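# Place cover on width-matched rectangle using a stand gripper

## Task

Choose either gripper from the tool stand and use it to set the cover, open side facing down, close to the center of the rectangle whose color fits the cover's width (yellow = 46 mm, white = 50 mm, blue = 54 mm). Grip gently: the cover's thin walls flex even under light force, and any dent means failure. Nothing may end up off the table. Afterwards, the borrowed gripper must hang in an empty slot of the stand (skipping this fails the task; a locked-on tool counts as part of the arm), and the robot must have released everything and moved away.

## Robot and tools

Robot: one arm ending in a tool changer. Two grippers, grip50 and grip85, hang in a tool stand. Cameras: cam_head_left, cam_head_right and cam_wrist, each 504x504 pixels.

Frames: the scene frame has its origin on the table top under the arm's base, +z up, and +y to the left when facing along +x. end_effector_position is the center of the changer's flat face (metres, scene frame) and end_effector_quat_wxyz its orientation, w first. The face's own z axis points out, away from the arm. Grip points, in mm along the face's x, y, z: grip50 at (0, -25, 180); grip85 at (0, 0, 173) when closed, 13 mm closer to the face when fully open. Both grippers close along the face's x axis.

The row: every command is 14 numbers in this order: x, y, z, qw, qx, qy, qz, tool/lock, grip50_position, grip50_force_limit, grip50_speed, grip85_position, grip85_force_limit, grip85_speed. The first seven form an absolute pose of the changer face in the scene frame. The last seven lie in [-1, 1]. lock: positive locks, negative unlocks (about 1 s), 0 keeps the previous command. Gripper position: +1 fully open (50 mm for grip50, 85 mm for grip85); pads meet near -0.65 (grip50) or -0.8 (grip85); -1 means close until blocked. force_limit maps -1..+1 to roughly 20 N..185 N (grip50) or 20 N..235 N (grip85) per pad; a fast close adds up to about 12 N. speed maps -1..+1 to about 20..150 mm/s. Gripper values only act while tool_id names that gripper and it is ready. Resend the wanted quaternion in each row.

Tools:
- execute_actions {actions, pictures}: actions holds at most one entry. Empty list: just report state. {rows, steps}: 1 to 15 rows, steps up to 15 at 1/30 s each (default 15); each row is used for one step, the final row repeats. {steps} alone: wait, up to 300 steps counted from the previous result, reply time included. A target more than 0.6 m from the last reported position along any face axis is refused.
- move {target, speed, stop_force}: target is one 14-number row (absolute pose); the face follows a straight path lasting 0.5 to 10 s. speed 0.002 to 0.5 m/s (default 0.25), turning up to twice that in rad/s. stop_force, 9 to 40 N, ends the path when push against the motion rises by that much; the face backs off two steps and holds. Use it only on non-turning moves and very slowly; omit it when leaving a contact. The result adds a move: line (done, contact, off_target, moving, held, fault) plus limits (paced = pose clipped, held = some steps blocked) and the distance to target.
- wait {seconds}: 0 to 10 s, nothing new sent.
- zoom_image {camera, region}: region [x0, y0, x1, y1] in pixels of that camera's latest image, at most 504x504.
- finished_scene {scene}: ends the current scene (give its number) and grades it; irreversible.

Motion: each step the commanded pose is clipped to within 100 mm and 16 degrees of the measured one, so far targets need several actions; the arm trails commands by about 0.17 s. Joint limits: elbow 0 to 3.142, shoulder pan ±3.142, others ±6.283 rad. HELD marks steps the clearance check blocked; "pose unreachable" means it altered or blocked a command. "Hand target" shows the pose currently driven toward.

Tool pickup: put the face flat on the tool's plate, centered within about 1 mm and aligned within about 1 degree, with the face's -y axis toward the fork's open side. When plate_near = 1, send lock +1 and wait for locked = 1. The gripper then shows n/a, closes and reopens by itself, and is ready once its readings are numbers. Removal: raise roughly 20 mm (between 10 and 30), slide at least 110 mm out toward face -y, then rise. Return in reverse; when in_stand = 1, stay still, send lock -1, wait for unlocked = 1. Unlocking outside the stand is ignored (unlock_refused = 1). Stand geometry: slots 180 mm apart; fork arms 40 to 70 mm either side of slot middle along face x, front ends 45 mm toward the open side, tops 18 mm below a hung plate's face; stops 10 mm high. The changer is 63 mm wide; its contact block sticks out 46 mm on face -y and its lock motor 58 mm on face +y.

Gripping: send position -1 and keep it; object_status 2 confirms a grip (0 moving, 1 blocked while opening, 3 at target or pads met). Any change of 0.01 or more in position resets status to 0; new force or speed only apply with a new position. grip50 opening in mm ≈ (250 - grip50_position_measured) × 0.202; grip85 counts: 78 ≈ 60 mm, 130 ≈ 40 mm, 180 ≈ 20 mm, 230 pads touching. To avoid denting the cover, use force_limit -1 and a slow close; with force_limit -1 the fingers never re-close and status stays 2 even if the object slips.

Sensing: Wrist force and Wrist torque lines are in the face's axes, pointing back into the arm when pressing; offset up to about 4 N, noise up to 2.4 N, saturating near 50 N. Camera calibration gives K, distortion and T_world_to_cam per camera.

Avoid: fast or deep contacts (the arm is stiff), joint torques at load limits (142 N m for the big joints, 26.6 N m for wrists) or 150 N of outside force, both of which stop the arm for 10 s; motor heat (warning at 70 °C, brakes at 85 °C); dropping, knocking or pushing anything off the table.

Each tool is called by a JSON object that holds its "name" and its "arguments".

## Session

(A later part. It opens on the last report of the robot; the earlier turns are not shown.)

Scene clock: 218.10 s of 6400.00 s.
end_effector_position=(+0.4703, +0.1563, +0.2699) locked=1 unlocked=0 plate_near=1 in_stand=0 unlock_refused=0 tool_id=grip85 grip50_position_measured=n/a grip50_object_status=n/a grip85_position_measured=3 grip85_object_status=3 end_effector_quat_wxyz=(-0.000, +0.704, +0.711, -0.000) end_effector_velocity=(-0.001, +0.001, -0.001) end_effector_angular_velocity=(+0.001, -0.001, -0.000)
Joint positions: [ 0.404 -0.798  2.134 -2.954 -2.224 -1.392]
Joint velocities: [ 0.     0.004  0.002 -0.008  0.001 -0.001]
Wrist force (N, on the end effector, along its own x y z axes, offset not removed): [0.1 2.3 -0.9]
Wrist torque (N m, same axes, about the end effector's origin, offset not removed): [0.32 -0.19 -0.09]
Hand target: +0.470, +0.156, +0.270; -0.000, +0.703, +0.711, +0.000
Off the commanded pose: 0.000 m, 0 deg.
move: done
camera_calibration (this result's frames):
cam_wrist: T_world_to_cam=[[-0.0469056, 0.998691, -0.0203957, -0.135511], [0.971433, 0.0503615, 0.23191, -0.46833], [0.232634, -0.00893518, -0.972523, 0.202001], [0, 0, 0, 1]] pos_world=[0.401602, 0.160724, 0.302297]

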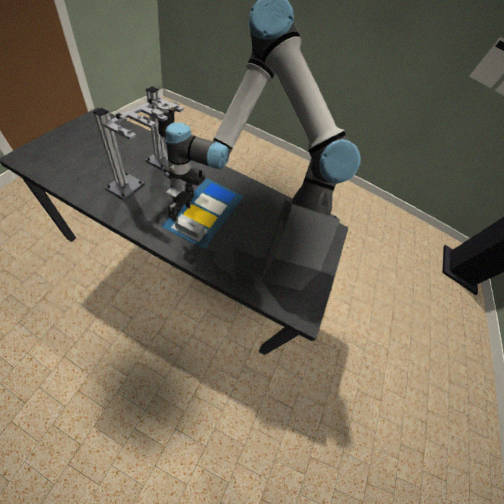

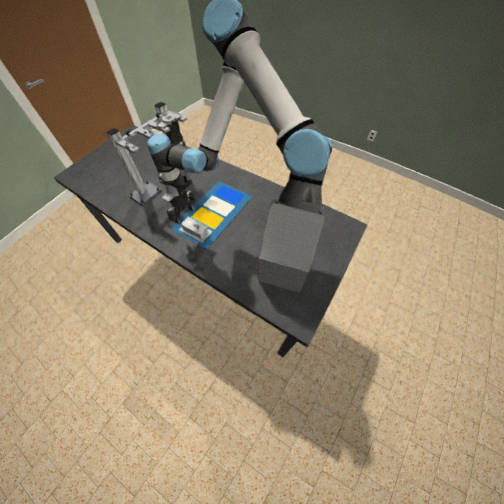

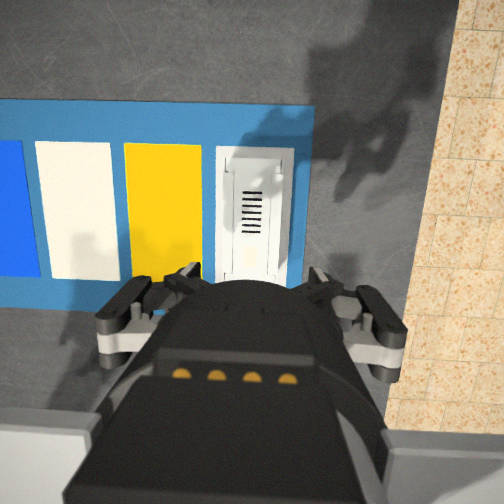

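{"name": "zoom_image", "arguments": {"camera": "cam_wrist", "region": [175, 135, 335, 295]}}

{"name": "zoom_image", "arguments": {"camera": "cam_head_right", "region": [150, 170, 260, 260]}}

Region (175, 135, 335, 295) of cam_wrist's 504x504 image, scaled by 3.150, with more detail than that image has.

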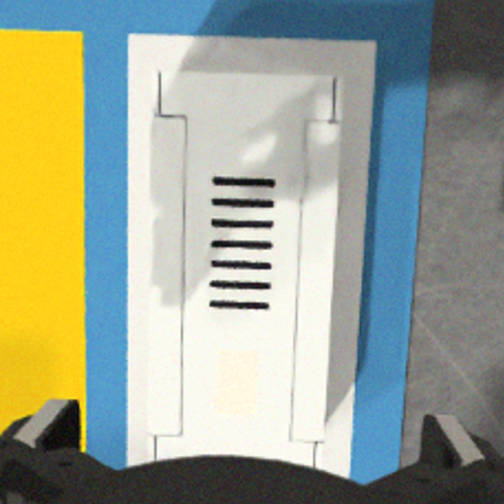

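Region (150, 170, 260, 260) of cam_head_right's 504x504 image, scaled by 4.582, with more detail than that image has; it fills the top 412 rows of this view, and the rest is white.

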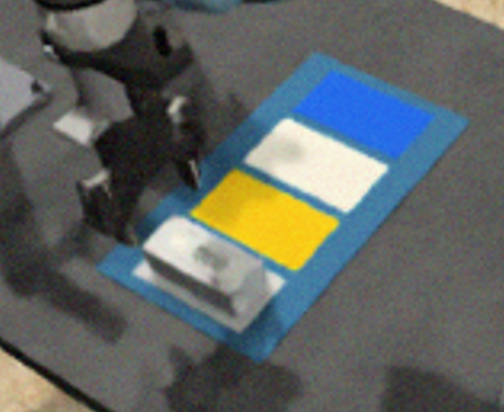

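{"name": "move", "arguments": {"target": [0.438,0.152,0.24,0,0.7035,0.7107,0,0,1,-1,0,1,-1,-1], "speed": 0.1}}

{"name": "move", "arguments": {"target": [0.438,0.152,0.198,0,0.7035,0.7107,0,0,1,-1,0,1,-1,-1], "speed": 0.04, "stop_force": 10}}

{"name": "zoom_image", "arguments": {"camera": "cam_wrist", "region": [175, 135, 335, 295]}}

{"name": "zoom_image", "arguments": {"camera": "cam_head_right", "region": [150, 170, 260, 260]}}

Scene clock: 244.73 s of 6400.00 s.
end_effector_position=(+0.4381, +0.1521, +0.2401) locked=1 unlocked=0 plate_near=1 in_stand=0 unlock_refused=0 tool_id=grip85 grip50_position_measured=n/a grip50_object_status=n/a grip85_position_measured=3 grip85_object_status=3 end_effector_quat_wxyz=(+0.000, +0.704, +0.711, -0.000) end_effector_velocity=(-0.002, -0.000, -0.001) end_effector_angular_velocity=(+0.001, -0.001, -0.000)
Joint positions: [ 0.368 -0.732  2.21  -3.124 -2.222 -1.438]
Joint velocities: [-0.002  0.004  0.004 -0.011  0.001 -0.003]
Wrist force (N, on the end effector, along its own x y z axes, offset not removed): [2.5 -0.1 2.1]
Wrist torque (N m, same axes, about the end effector's origin, offset not removed): [-0.10 -0.27 -0.12]
Hand target: +0.438, +0.152, +0.240; +0.000, +0.703, +0.711, -0.000
Off the commanded pose: 0.000 m, 0 deg.
After step 90, 22.70 s passed at rest.
move: done
camera_calibration (this result's frames):
cam_wrist: T_world_to_cam=[[-0.0469712, 0.998683, -0.0206316, -0.133352], [0.97143, 0.0504801, 0.231895, -0.429925], [0.232631, -0.00914981, -0.972522, 0.18048], [0, 0, 0, 1]] pos_world=[0.369393, 0.15653, 0.272467]

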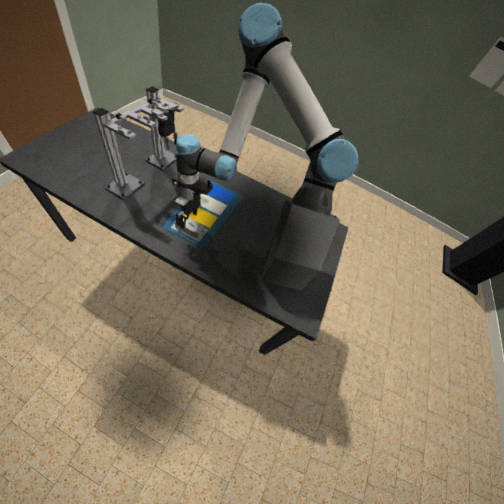

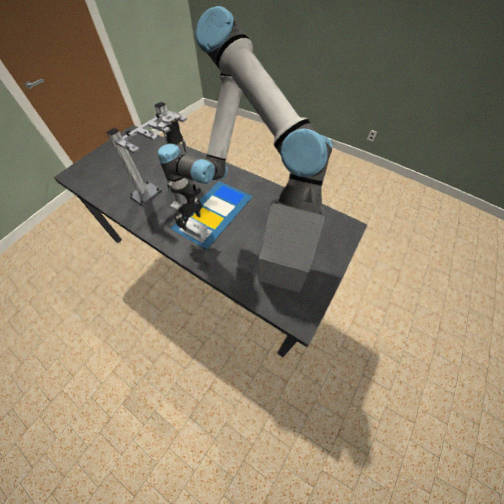

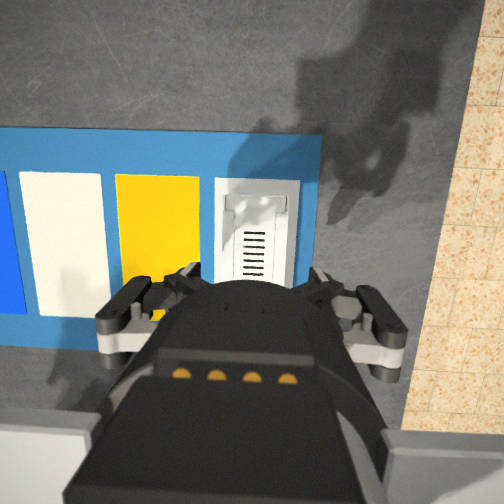

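Scene clock: 246.17 s of 6400.00 s.
end_effector_position=(+0.4380, +0.1520, +0.1982) locked=1 unlocked=0 plate_near=1 in_stand=0 unlock_refused=0 tool_id=grip85 grip50_position_measured=n/a grip50_object_status=n/a grip85_position_measured=3 grip85_object_status=3 end_effector_quat_wxyz=(+0.000, +0.703, +0.711, -0.000) end_effector_velocity=(-0.000, -0.000, -0.002) end_effector_angular_velocity=(-0.000, +0.000, +0.000)
Joint positions: [ 0.311 -0.624  2.186 -3.251 -2.217 -1.509]
Joint velocities: [-0.004  0.005 -0.001 -0.007  0.    -0.005]
Wrist force (N, on the end effector, along its own x y z axes, offset not removed): [2.2 0.4 0.8]
Wrist torque (N m, same axes, about the end effector's origin, offset not removed): [0.17 -0.36 -0.02]
Hand target: +0.438, +0.152, +0.198; +0.000, +0.703, +0.711, -0.000
Off the commanded pose: 0.000 m, 0 deg.
move: done
camera_calibration (this result's frames):
cam_wrist: T_world_to_cam=[[-0.046978, 0.998682, -0.0206628, -0.134119], [0.971412, 0.0504946, 0.231966, -0.420062], [0.232704, -0.00917479, -0.972504, 0.139737], [0, 0, 0, 1]] pos_world=[0.369235, 0.156435, 0.230564]

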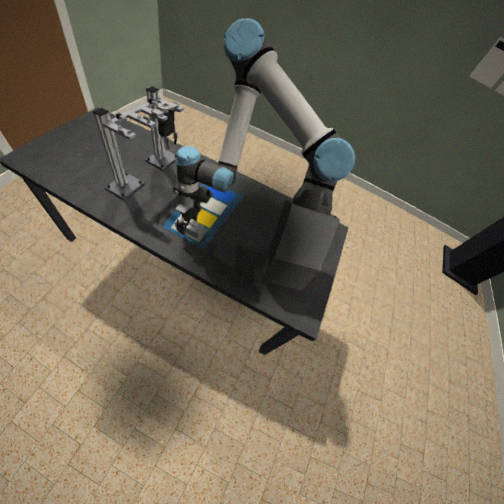

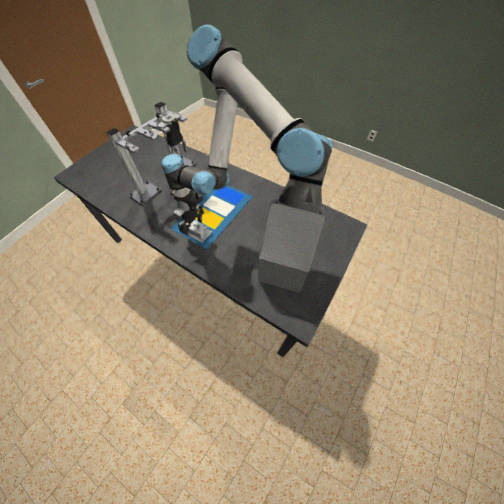

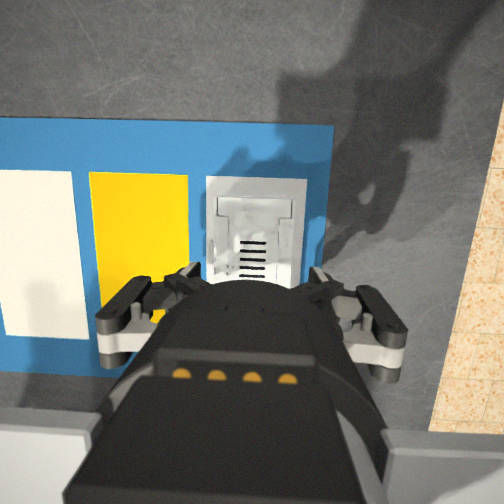

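Region (175, 135, 335, 295) of cam_wrist's 504x504 image, scaled by 3.150, with more detail than that image has.

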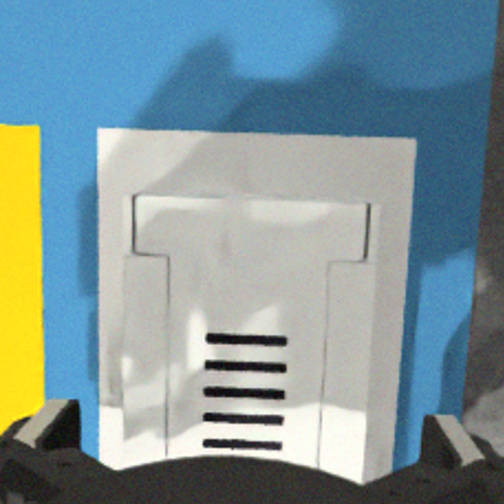

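Region (150, 170, 260, 260) of cam_head_right's 504x504 image, scaled by 4.582, with more detail than that image has; it fills the top 412 rows of this view, and the rest is white.

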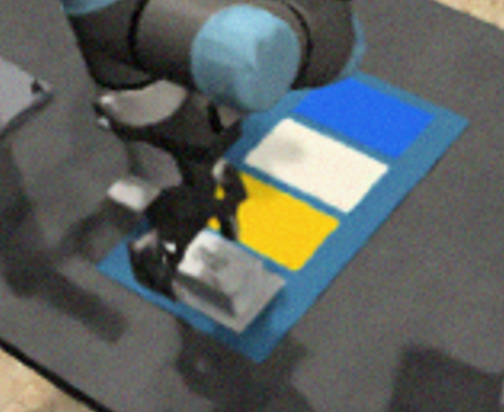

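{"name": "move", "arguments": {"target": [0.438,0.151,0.195,0,0.7035,0.7107,0,0,1,-1,0,-1,-1,-1], "speed": 0.02}}

Scene clock: 255.43 s of 6400.00 s.
end_effector_position=(+0.4380, +0.1510, +0.1950) locked=1 unlocked=0 plate_near=1 in_stand=0 unlock_refused=0 tool_id=grip85 grip50_position_measured=n/a grip50_object_status=n/a grip85_position_measured=97 grip85_object_status=2 end_effector_quat_wxyz=(+0.000, +0.704, +0.711, +0.000) end_effector_velocity=(-0.000, +0.000, -0.000) end_effector_angular_velocity=(+0.000, +0.001, +0.000)
Joint positions: [ 0.305 -0.617  2.185 -3.261 -2.216 -1.516]
Joint velocities: [ 0.     0.001 -0.    -0.     0.     0.   ]
Wrist force (N, on the end effector, along its own x y z axes, offset not removed): [0.6 0.3 -13.5]
Wrist torque (N m, same axes, about the end effector's origin, offset not removed): [0.54 -0.35 -0.10]
Hand target: +0.438, +0.151, +0.195; +0.000, +0.703, +0.711, -0.000
Off the commanded pose: 0.000 m, 0 deg.
After step 90, 4.20 s passed at rest.
move: done
camera_calibration (this result's frames):
cam_wrist: T_world_to_cam=[[-0.0469407, 0.998687, -0.020504, -0.133254], [0.971386, 0.0504225, 0.232094, -0.419302], [0.232823, -0.00902266, -0.972477, 0.136546], [0, 0, 0, 1]] pos_world=[0.369258, 0.155454, 0.227373]

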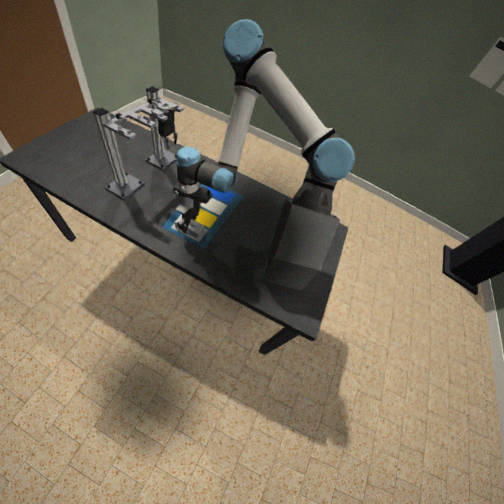

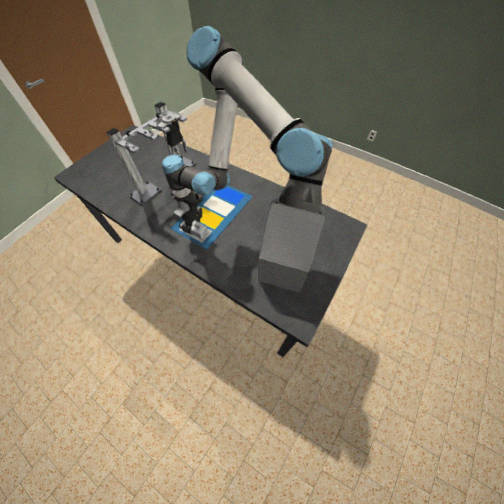

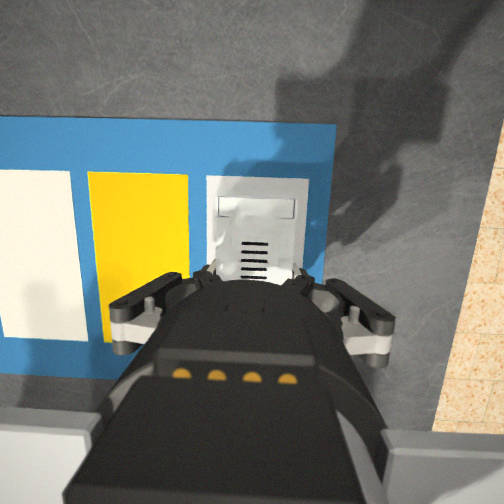

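{"name": "move", "arguments": {"target": [0.438,0.151,0.225,0,0.7035,0.7107,0,0,1,-1,0,-1,-1,-1], "speed": 0.05}}

{"name": "move", "arguments": {"target": [0.443,-0.133,0.225,0,0.7035,0.7107,0,0,1,-1,0,-1,-1,-1], "speed": 0.12}}

Scene clock: 261.37 s of 6400.00 s.
end_effector_position=(+0.4380, +0.1510, +0.2248) locked=1 unlocked=0 plate_near=1 in_stand=0 unlock_refused=0 tool_id=grip85 grip50_position_measured=n/a grip50_object_status=n/a grip85_position_measured=98 grip85_object_status=2 end_effector_quat_wxyz=(-0.000, +0.703, +0.711, +0.000) end_effector_velocity=(-0.001, +0.001, +0.002) end_effector_angular_velocity=(-0.001, +0.001, +0.001)
Joint positions: [ 0.345 -0.694  2.205 -3.174 -2.22  -1.466]
Joint velocities: [ 0.004 -0.004  0.001  0.007 -0.001  0.005]
Wrist force (N, on the end effector, along its own x y z axes, offset not removed): [-0.2 4.2 -0.2]
Wrist torque (N m, same axes, about the end effector's origin, offset not removed): [0.41 -0.07 -0.14]
Hand target: +0.438, +0.151, +0.225; -0.000, +0.704, +0.711, +0.000
Off the commanded pose: 0.000 m, 0 deg.
After step 90, 1.93 s passed at rest.
move: done
camera_calibration (this result's frames):
cam_wrist: T_world_to_cam=[[-0.0469911, 0.998688, -0.0203656, -0.132681], [0.971379, 0.0504396, 0.232118, -0.426224], [0.232841, -0.0088752, -0.972474, 0.165515], [0, 0, 0, 1]] pos_world=[0.369252, 0.155475, 0.257192]

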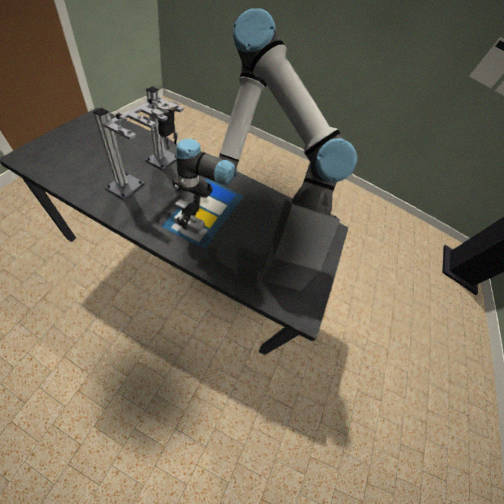

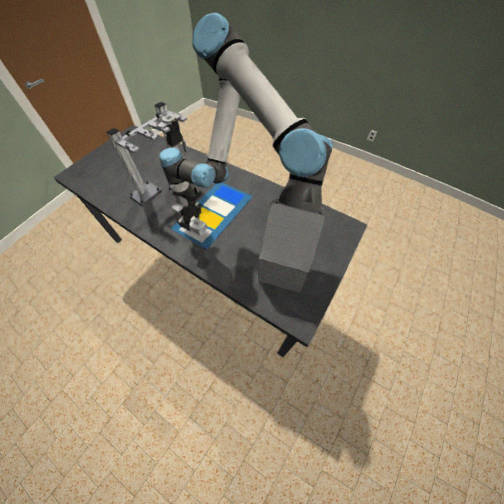

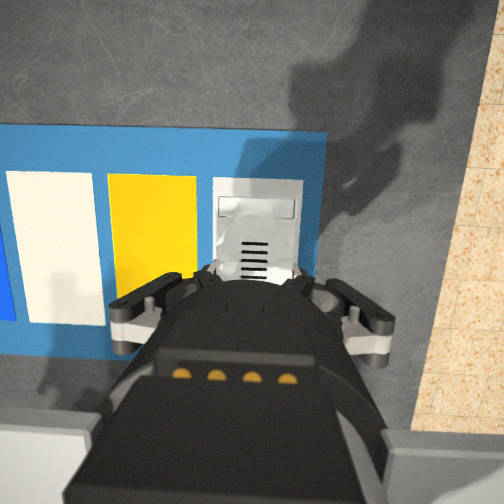

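Scene clock: 264.23 s of 6400.00 s.
end_effector_position=(+0.4425, -0.1332, +0.2250) locked=1 unlocked=0 plate_near=1 in_stand=0 unlock_refused=0 tool_id=grip85 grip50_position_measured=n/a grip50_object_status=n/a grip85_position_measured=98 grip85_object_status=2 end_effector_quat_wxyz=(+0.000, +0.703, +0.711, -0.001) end_effector_velocity=(-0.000, -0.002, +0.000) end_effector_angular_velocity=(+0.001, -0.000, +0.002)
Joint positions: [-0.203 -1.138  2.382 -3.26  -2.071 -2.099]
Joint velocities: [-0.004 -0.004 -0.     0.003  0.003 -0.006]
Wrist force (N, on the end effector, along its own x y z axes, offset not removed): [1.2 1.1 0.5]
Wrist torque (N m, same axes, about the end effector's origin, offset not removed): [0.04 -0.25 -0.20]
Hand target: +0.443, -0.133, +0.225; +0.000, +0.703, +0.711, -0.001
Off the commanded pose: 0.001 m, 0 deg.
move: done
camera_calibration (this result's frames):
cam_wrist: T_world_to_cam=[[-0.0473301, 0.998638, -0.0219456, 0.151908], [0.97149, 0.0511308, 0.231502, -0.416125], [0.232309, -0.0103629, -0.972587, 0.16218], [0, 0, 0, 1]] pos_world=[0.373775, -0.128744, 0.257402]

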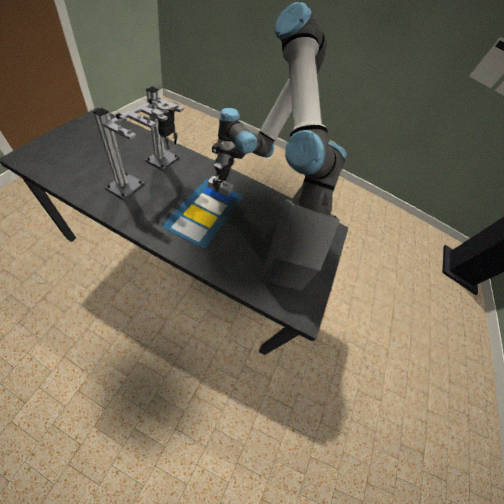

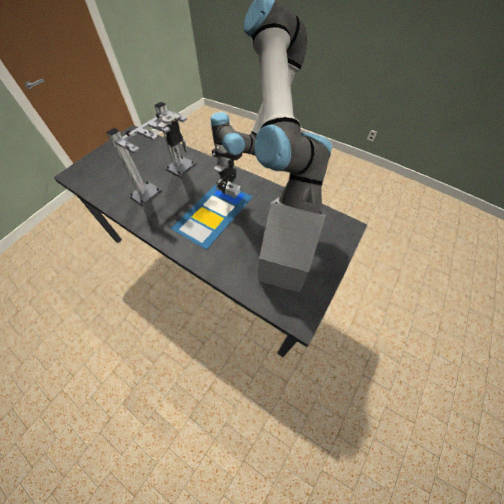

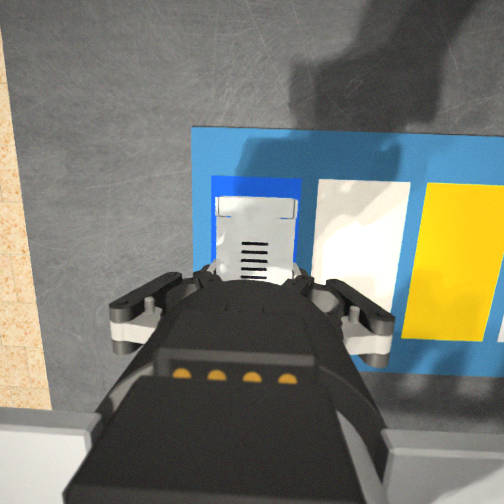

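Aligned.

{"name": "move", "arguments": {"target": [0.442,-0.1335,0.202,0,0.7035,0.7107,0,0,1,-1,0,-1,-1,-1], "speed": 0.04}}

{"name": "move", "arguments": {"target": [0.442,-0.1335,0.19,0,0.7035,0.7107,0,0,1,-1,0,-1,-1,-1], "speed": 0.004, "stop_force": 9}}

Scene clock: 269.53 s of 6400.00 s.
end_effector_position=(+0.4420, -0.1335, +0.2022) locked=1 unlocked=0 plate_near=1 in_stand=0 unlock_refused=0 tool_id=grip85 grip50_position_measured=n/a grip50_object_status=n/a grip85_position_measured=98 grip85_object_status=2 end_effector_quat_wxyz=(-0.000, +0.703, +0.711, -0.000) end_effector_velocity=(+0.000, +0.000, -0.003) end_effector_angular_velocity=(+0.000, +0.000, -0.001)
Joint positions: [-0.232 -1.071  2.369 -3.327 -2.057 -2.128]
Joint velocities: [-0.002  0.008 -0.002 -0.007  0.001 -0.001]
Wrist force (N, on the end effector, along its own x y z axes, offset not removed): [0.7 1.7 2.7]
Wrist torque (N m, same axes, about the end effector's origin, offset not removed): [0.18 -0.19 -0.01]
Hand target: +0.442, -0.134, +0.202; +0.000, +0.703, +0.711, -0.000
Off the commanded pose: 0.000 m, 0 deg.
After step 90, 1.37 s passed at rest.
move: done
camera_calibration (this result's frames):
cam_wrist: T_world_to_cam=[[-0.0470055, 0.998683, -0.0205445, 0.151247], [0.971415, 0.0504938, 0.231955, -0.410472], [0.232687, -0.00905408, -0.972509, 0.140131], [0, 0, 0, 1]] pos_world=[0.373241, -0.129053, 0.234597]

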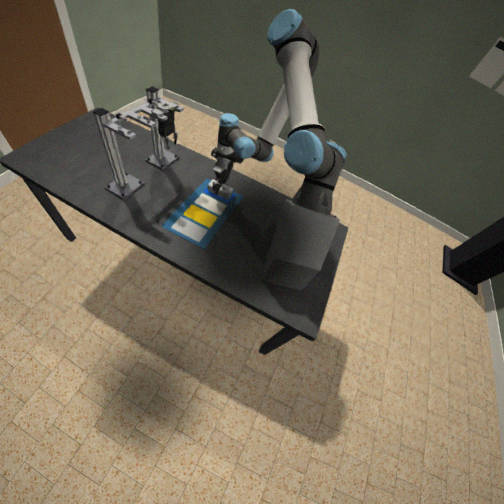

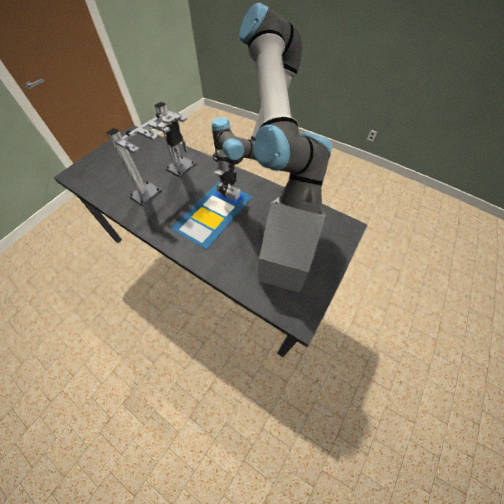

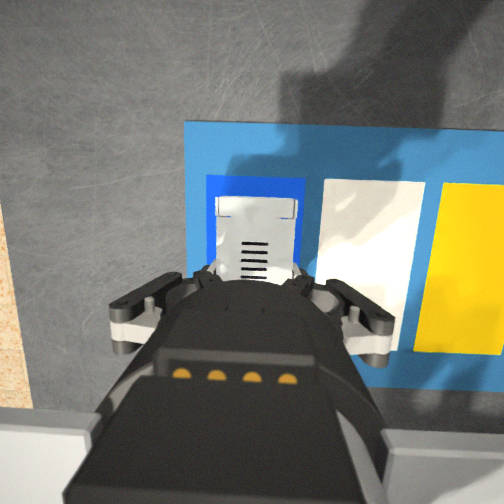

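Scene clock: 271.73 s of 6400.00 s.
end_effector_position=(+0.4420, -0.1336, +0.1948) locked=1 unlocked=0 plate_near=1 in_stand=0 unlock_refused=0 tool_id=grip85 grip50_position_measured=n/a grip50_object_status=n/a grip85_position_measured=98 grip85_object_status=2 end_effector_quat_wxyz=(+0.000, +0.703, +0.711, -0.000) end_effector_velocity=(-0.000, +0.000, +0.001) end_effector_angular_velocity=(+0.002, +0.001, -0.001)
Joint positions: [-0.24  -1.05   2.363 -3.348 -2.053 -2.137]
Joint velocities: [ 0.001 -0.004  0.002  0.005  0.001  0.004]
Wrist force (N, on the end effector, along its own x y z axes, offset not removed): [4.3 0.7 -15.8]
Wrist torque (N m, same axes, about the end effector's origin, offset not removed): [0.61 0.18 -0.17]
Hand target: +0.442, -0.134, +0.195; +0.000, +0.703, +0.711, -0.000
Off the commanded pose: 0.005 m, 0 deg.
move: contact
camera_calibration (this result's frames):
cam_wrist: T_world_to_cam=[[-0.0470208, 0.998683, -0.020544, 0.151166], [0.971389, 0.0505095, 0.232063, -0.408783], [0.232795, -0.00904439, -0.972484, 0.132899], [0, 0, 0, 1]] pos_world=[0.373257, -0.129117, 0.227211]

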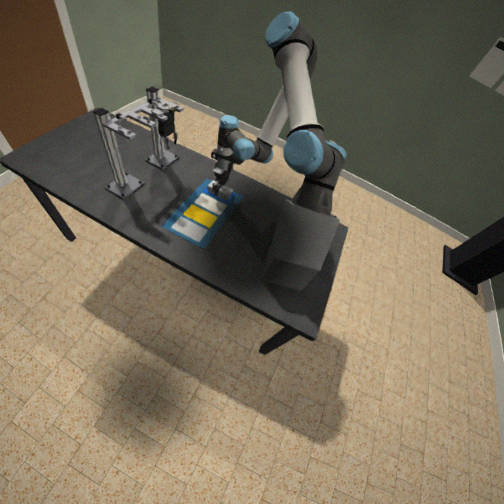

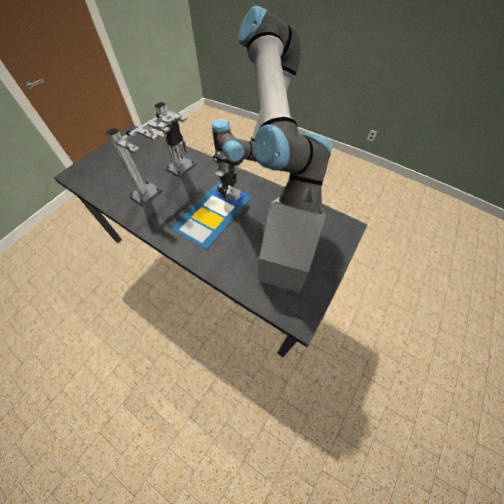

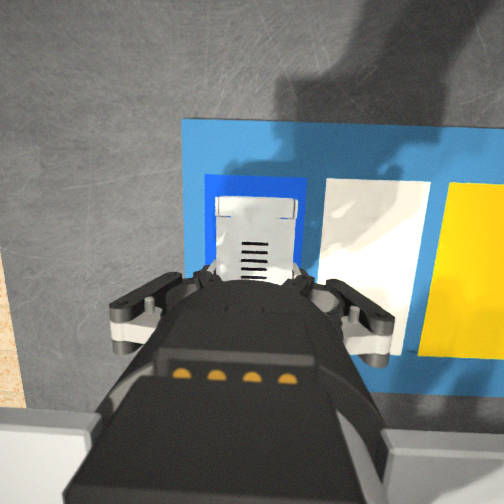

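{"name": "move", "arguments": {"target": [0.442,-0.1335,0.1952,0,0.7035,0.7107,0,0,1,-1,0,1,-1,0], "speed": 0.01}}

{"name": "move", "arguments": {"target": [0.442,-0.1335,0.25,0,0.7035,0.7107,0,0,1,-1,0,1,-1,0], "speed": 0.1}}

{"name": "move", "arguments": {"target": [0.624,0.0668,0.3816,0,0.7225,0.6914,0,0,1,-1,0,1,-1,0], "speed": 0.2}}

{"name": "move", "arguments": {"target": [0.7538,0.061,0.3816,0,0.7225,0.6914,0,0,1,-1,0,1,-1,0], "speed": 0.07}}

{"name": "move", "arguments": {"target": [0.7538,0.061,0.3619,0,0.7225,0.6914,0,0,1,-1,0,1,-1,0], "speed": 0.01, "stop_force": 15}}

{"name": "execute_actions", "arguments": {"actions": [{"rows":[[0.7538,0.061,0.3618,0,0.7225,0.6914,0,-1,1,-1,0,1,-1,0]],"steps":15}], "pictures": false}}

{"name": "execute_actions", "arguments": {"actions": [{"steps":25}], "pictures": false}}

Scene clock: 288.73 s of 6400.00 s.
end_effector_position=(+0.4420, -0.1335, +0.1952) locked=1 unlocked=0 plate_near=1 in_stand=0 unlock_refused=0 tool_id=grip85 grip50_position_measured=n/a grip50_object_status=n/a grip85_position_measured=3 grip85_object_status=3 end_effector_quat_wxyz=(+0.000, +0.703, +0.711, -0.000) end_effector_velocity=(-0.001, +0.001, +0.000) end_effector_angular_velocity=(+0.001, +0.001, -0.000)
Joint positions: [-0.24  -1.051  2.364 -3.347 -2.053 -2.136]
Joint velocities: [ 0.    -0.     0.002 -0.    -0.     0.001]
Wrist force (N, on the end effector, along its own x y z axes, offset not removed): [3.3 1.9 -0.9]
Wrist torque (N m, same axes, about the end effector's origin, offset not removed): [0.31 -0.35 -0.05]
Hand target: +0.442, -0.133, +0.195; -0.000, +0.703, +0.711, +0.000
Off the commanded pose: 0.000 m, 0 deg.
After step 90, 13.17 s passed at rest.
move: done
camera_calibration (this result's frames):
cam_wrist: T_world_to_cam=[[-0.0469827, 0.998685, -0.0204977, 0.151074], [0.971397, 0.0504614, 0.232037, -0.408869], [0.232766, -0.00900972, -0.972491, 0.133274], [0, 0, 0, 1]] pos_world=[0.373251, -0.129042, 0.227577]

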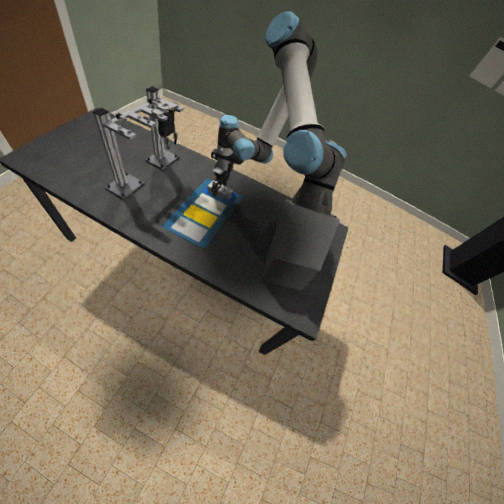

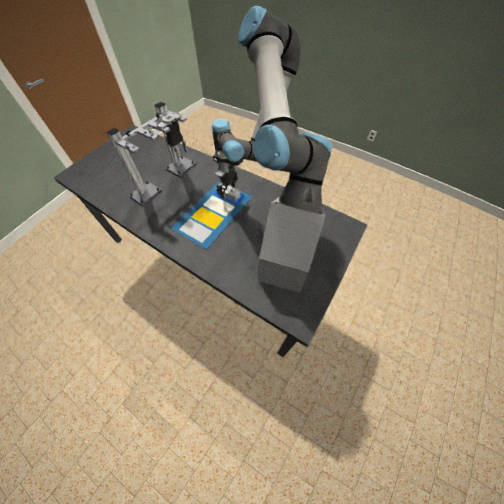

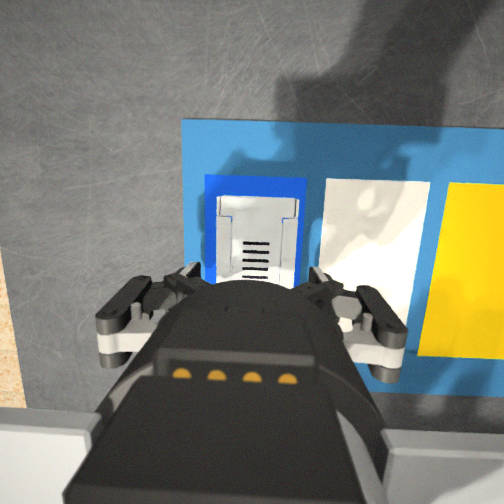

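Scene clock: 289.77 s of 6400.00 s.
end_effector_position=(+0.4420, -0.1335, +0.2498) locked=1 unlocked=0 plate_near=1 in_stand=0 unlock_refused=0 tool_id=grip85 grip50_position_measured=n/a grip50_object_status=n/a grip85_position_measured=3 grip85_object_status=3 end_effector_quat_wxyz=(+0.000, +0.704, +0.711, +0.000) end_effector_velocity=(-0.000, -0.001, +0.002) end_effector_angular_velocity=(-0.001, +0.001, +0.000)
Joint positions: [-0.174 -1.214  2.394 -3.181 -2.081 -2.068]
Joint velocities: [ 0.002 -0.008  0.     0.009 -0.002  0.002]
Wrist force (N, on the end effector, along its own x y z axes, offset not removed): [2.7 2.5 -1.0]
Wrist torque (N m, same axes, about the end effector's origin, offset not removed): [0.29 -0.27 -0.19]
Hand target: +0.442, -0.133, +0.250; -0.000, +0.704, +0.711, +0.000
Off the commanded pose: 0.000 m, 0 deg.
move: done
camera_calibration (this result's frames):
cam_wrist: T_world_to_cam=[[-0.0469359, 0.99869, -0.0204008, 0.152115], [0.971353, 0.0503952, 0.232235, -0.4216], [0.232958, -0.00891623, -0.972446, 0.186327], [0, 0, 0, 1]] pos_world=[0.373256, -0.129008, 0.282207]

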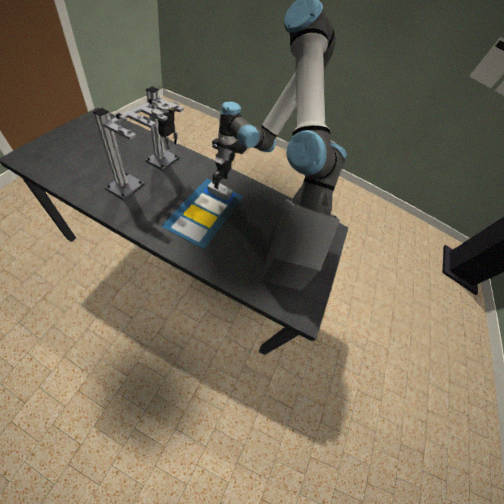

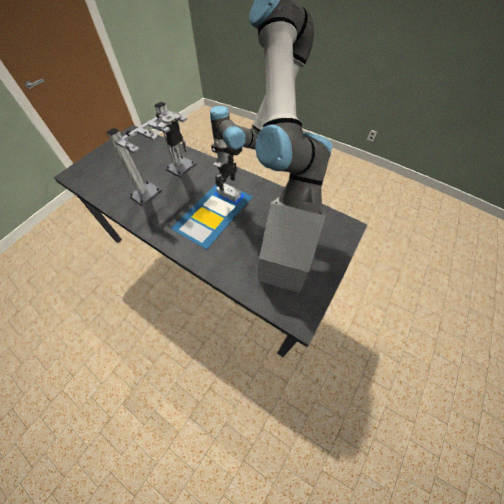

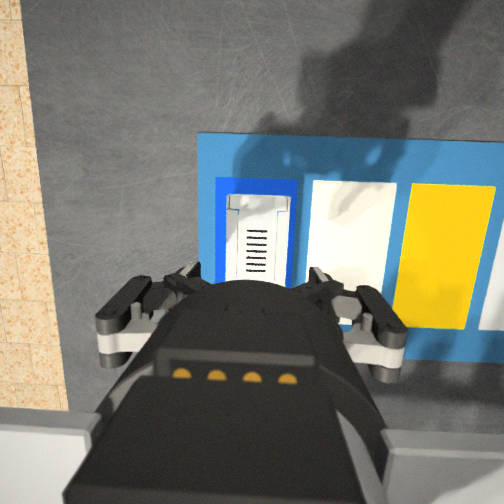

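Scene clock: 291.87 s of 6400.00 s.
end_effector_position=(+0.6241, +0.0667, +0.3818) locked=1 unlocked=0 plate_near=1 in_stand=0 unlock_refused=0 tool_id=grip85 grip50_position_measured=n/a grip50_object_status=n/a grip85_position_measured=3 grip85_object_status=3 end_effector_quat_wxyz=(-0.000, +0.723, +0.691, +0.001) end_effector_velocity=(+0.002, +0.001, +0.001) end_effector_angular_velocity=(+0.000, +0.001, -0.001)
Joint positions: [ 0.364 -1.005  1.774 -2.42  -2.221 -1.39 ]
Joint velocities: [ 0.001  0.003 -0.008  0.008  0.     0.004]
Wrist force (N, on the end effector, along its own x y z axes, offset not removed): [1.5 0.1 1.3]
Wrist torque (N m, same axes, about the end effector's origin, offset not removed): [0.05 -0.14 -0.18]
Hand target: +0.624, +0.067, +0.382; -0.000, +0.723, +0.691, +0.001
Off the commanded pose: 0.000 m, 0 deg.
move: done
camera_calibration (this result's frames):
cam_wrist: T_world_to_cam=[[0.00742498, 0.999791, -0.0190455, -0.0710875], [0.972555, -0.00279072, 0.232657, -0.636567], [0.232555, -0.0202502, -0.972372, 0.275017], [0, 0, 0, 1]] pos_world=[0.555667, 0.0748653, 0.414167]

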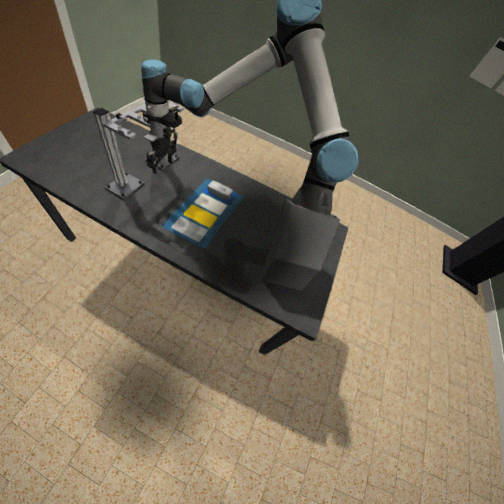

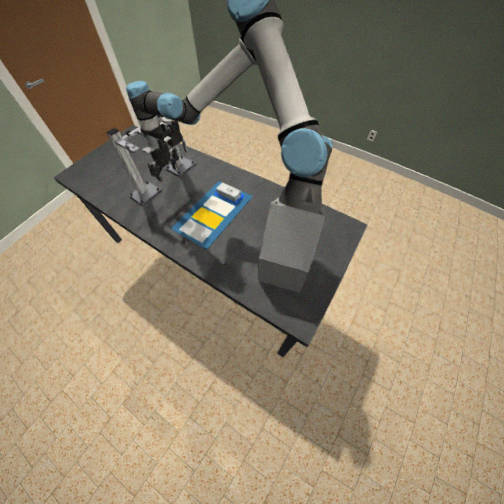

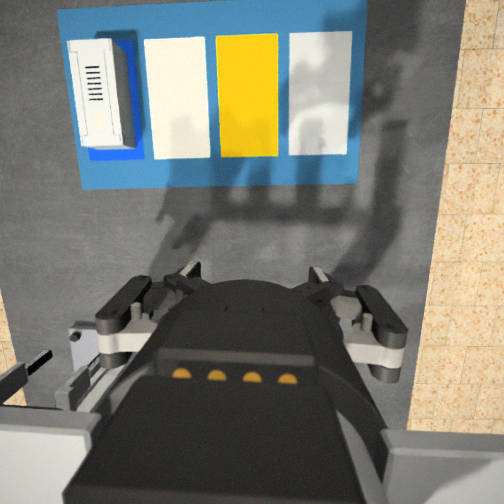

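Scene clock: 294.17 s of 6400.00 s.
end_effector_position=(+0.7534, +0.0608, +0.3817) locked=1 unlocked=0 plate_near=1 in_stand=0 unlock_refused=0 tool_id=grip85 grip50_position_measured=n/a grip50_object_status=n/a grip85_position_measured=3 grip85_object_status=3 end_effector_quat_wxyz=(+0.000, +0.722, +0.691, +0.000) end_effector_velocity=(+0.002, +0.000, -0.001) end_effector_angular_velocity=(+0.001, +0.002, +0.001)
Joint positions: [ 0.338 -0.806  1.337 -2.2   -2.22  -1.421]
Joint velocities: [-0.001  0.005 -0.009  0.006  0.001 -0.001]
Wrist force (N, on the end effector, along its own x y z axes, offset not removed): [1.3 2.0 -0.2]
Wrist torque (N m, same axes, about the end effector's origin, offset not removed): [0.37 -0.36 -0.10]
Hand target: +0.754, +0.061, +0.382; +0.000, +0.722, +0.691, -0.000
Off the commanded pose: 0.000 m, 0 deg.
move: done
camera_calibration (this result's frames):
cam_wrist: T_world_to_cam=[[0.00709371, 0.999765, -0.020494, -0.0653245], [0.972689, -0.0021438, 0.232101, -0.76228], [0.232002, -0.0215808, -0.972476, 0.245215], [0, 0, 0, 1]] pos_world=[0.685035, 0.0689669, 0.414053]

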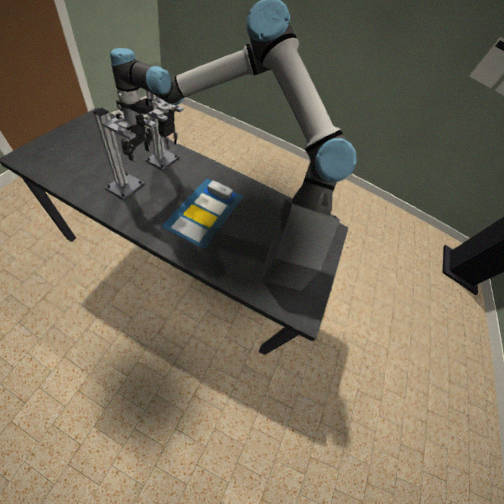

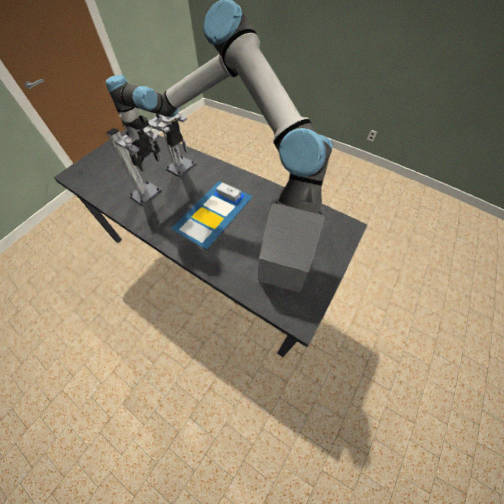

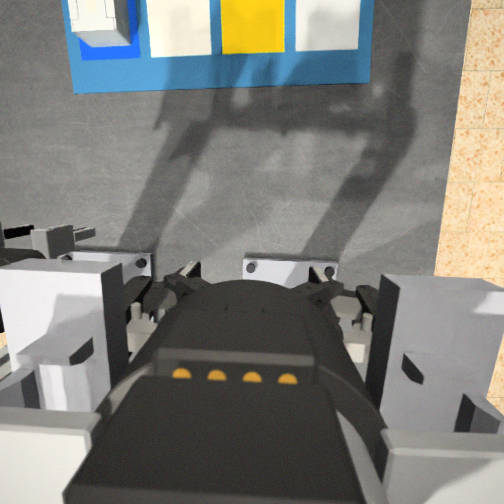

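Scene clock: 296.37 s of 6400.00 s.
end_effector_position=(+0.7538, +0.0610, +0.3621) locked=1 unlocked=0 plate_near=1 in_stand=1 unlock_refused=0 tool_id=grip85 grip50_position_measured=n/a grip50_object_status=n/a grip85_position_measured=3 grip85_object_status=3 end_effector_quat_wxyz=(+0.000, +0.722, +0.691, -0.000) end_effector_velocity=(+0.000, +0.000, -0.002) end_effector_angular_velocity=(+0.001, -0.001, -0.000)
Joint positions: [ 0.322 -0.785  1.347 -2.243 -2.218 -1.441]
Joint velocities: [-0.002  0.002  0.001 -0.005  0.001 -0.002]
Wrist force (N, on the end effector, along its own x y z axes, offset not removed): [3.2 2.6 -2.9]
Wrist torque (N m, same axes, about the end effector's origin, offset not removed): [0.32 -0.39 0.01]
Hand target: +0.754, +0.061, +0.362; +0.000, +0.722, +0.691, -0.000
Off the commanded pose: 0.000 m, 0 deg.
move: done
camera_calibration (this result's frames):
cam_wrist: T_world_to_cam=[[0.00715602, 0.999763, -0.0205365, -0.0659561], [0.972707, -0.00219626, 0.232024, -0.758073], [0.231924, -0.0216364, -0.972493, 0.22617], [0, 0, 0, 1]] pos_world=[0.685401, 0.0691691, 0.394486]

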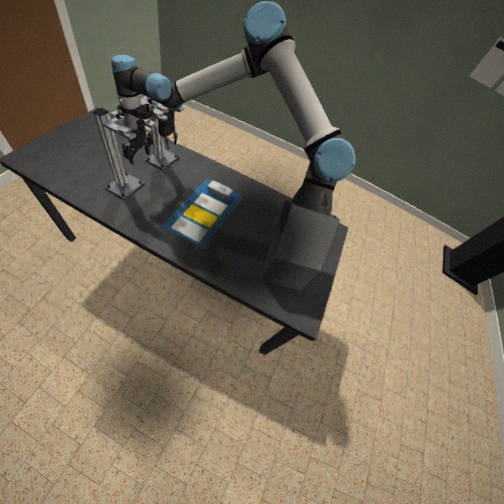

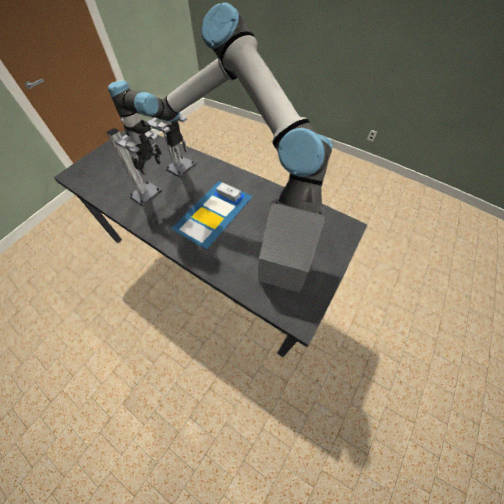

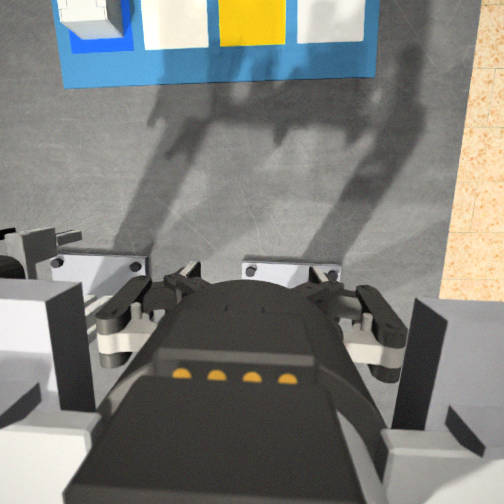

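Scene clock: 296.87 s of 6400.00 s.
end_effector_position=(+0.7538, +0.0610, +0.3618) locked=0 unlocked=0 plate_near=1 in_stand=1 unlock_refused=0 tool_id=none grip50_position_measured=n/a grip50_object_status=n/a grip85_position_measured=n/a grip85_object_status=n/a end_effector_quat_wxyz=(+0.000, +0.722, +0.691, +0.000) end_effector_velocity=(+0.001, +0.000, -0.001) end_effector_angular_velocity=(+0.000, +0.000, -0.000)
Joint positions: [ 0.322 -0.784  1.347 -2.244 -2.218 -1.441]
Joint velocities: [-0.001  0.002 -0.002  0.     0.    -0.   ]
Wrist force (N, on the end effector, along its own x y z axes, offset not removed): [0.5 1.0 -1.9]
Wrist torque (N m, same axes, about the end effector's origin, offset not removed): [0.26 -0.06 -0.21]
Hand target: +0.754, +0.061, +0.362; +0.000, +0.722, +0.691, -0.000
Off the commanded pose: 0.000 m, 0 deg.
Steps of this call (steps 1 to 15: all 15 steps of this action). Readings (end_effector_position | what the end effector reports):
1: (+0.7538, +0.0610, +0.3620) | locked=1 unlocked=0 plate_near=1 in_stand=1 unlock_refused=0 tool_id=grip85 grip50_position_measured=n/a grip50_object_status=n/a grip85_position_measured=3 grip85_object_status=3
2: (+0.7538, +0.0610, +0.3619) | locked=1 unlocked=0 plate_near=1 in_stand=1 unlock_refused=0 tool_id=grip85 grip50_position_measured=n/a grip50_object_status=n/a grip85_position_measured=3 grip85_object_status=3
4: (+0.7538, +0.0610, +0.3619) | locked=1 unlocked=0 plate_near=1 in_stand=1 unlock_refused=0 tool_id=grip85 grip50_position_measured=n/a grip50_object_status=n/a grip85_position_measured=3 grip85_object_status=3
8: (+0.7538, +0.0610, +0.3619) | locked=0 unlocked=0 plate_near=1 in_stand=1 unlock_refused=0 tool_id=none grip50_position_measured=n/a grip50_object_status=n/a grip85_position_measured=n/a grip85_object_status=n/a
15: the state above

Scene clock: 297.70 s of 6400.00 s.
end_effector_position=(+0.7538, +0.0610, +0.3618) locked=0 unlocked=1 plate_near=1 in_stand=1 unlock_refused=0 tool_id=none grip50_position_measured=n/a grip50_object_status=n/a grip85_position_measured=n/a grip85_object_status=n/a end_effector_quat_wxyz=(+0.000, +0.722, +0.691, +0.000) end_effector_velocity=(+0.000, +0.000, +0.001) end_effector_angular_velocity=(+0.001, -0.001, -0.001)
Joint positions: [ 0.322 -0.784  1.347 -2.244 -2.218 -1.441]
Joint velocities: [ 0.    -0.    -0.001 -0.001  0.001  0.001]
Wrist force (N, on the end effector, along its own x y z axes, offset not removed): [2.5 -0.2 -5.1]
Wrist torque (N m, same axes, about the end effector's origin, offset not removed): [0.19 -0.24 -0.05]
Hand target: +0.754, +0.061, +0.362; +0.000, +0.722, +0.691, -0.000
Off the commanded pose: 0.000 m, 0 deg.
Steps of this call (steps 1 to 25: nothing new was sent). Readings (end_effector_position | what the end effector reports):
1: (+0.7538, +0.0610, +0.3618) | locked=0 unlocked=0 plate_near=1 in_stand=1 unlock_refused=0 tool_id=none grip50_position_measured=n/a grip50_object_status=n/a grip85_position_measured=n/a grip85_object_status=n/a
2: (+0.7538, +0.0610, +0.3618) | locked=0 unlocked=0 plate_near=1 in_stand=1 unlock_refused=0 tool_id=none grip50_position_measured=n/a grip50_object_status=n/a grip85_position_measured=n/a grip85_object_status=n/a
4: (+0.7538, +0.0610, +0.3618) | locked=0 unlocked=0 plate_near=1 in_stand=1 unlock_refused=0 tool_id=none grip50_position_measured=n/a grip50_object_status=n/a grip85_position_measured=n/a grip85_object_status=n/a
8: (+0.7538, +0.0610, +0.3618) | locked=0 unlocked=0 plate_near=1 in_stand=1 unlock_refused=0 tool_id=none grip50_position_measured=n/a grip50_object_status=n/a grip85_position_measured=n/a grip85_object_status=n/a
25: the state above


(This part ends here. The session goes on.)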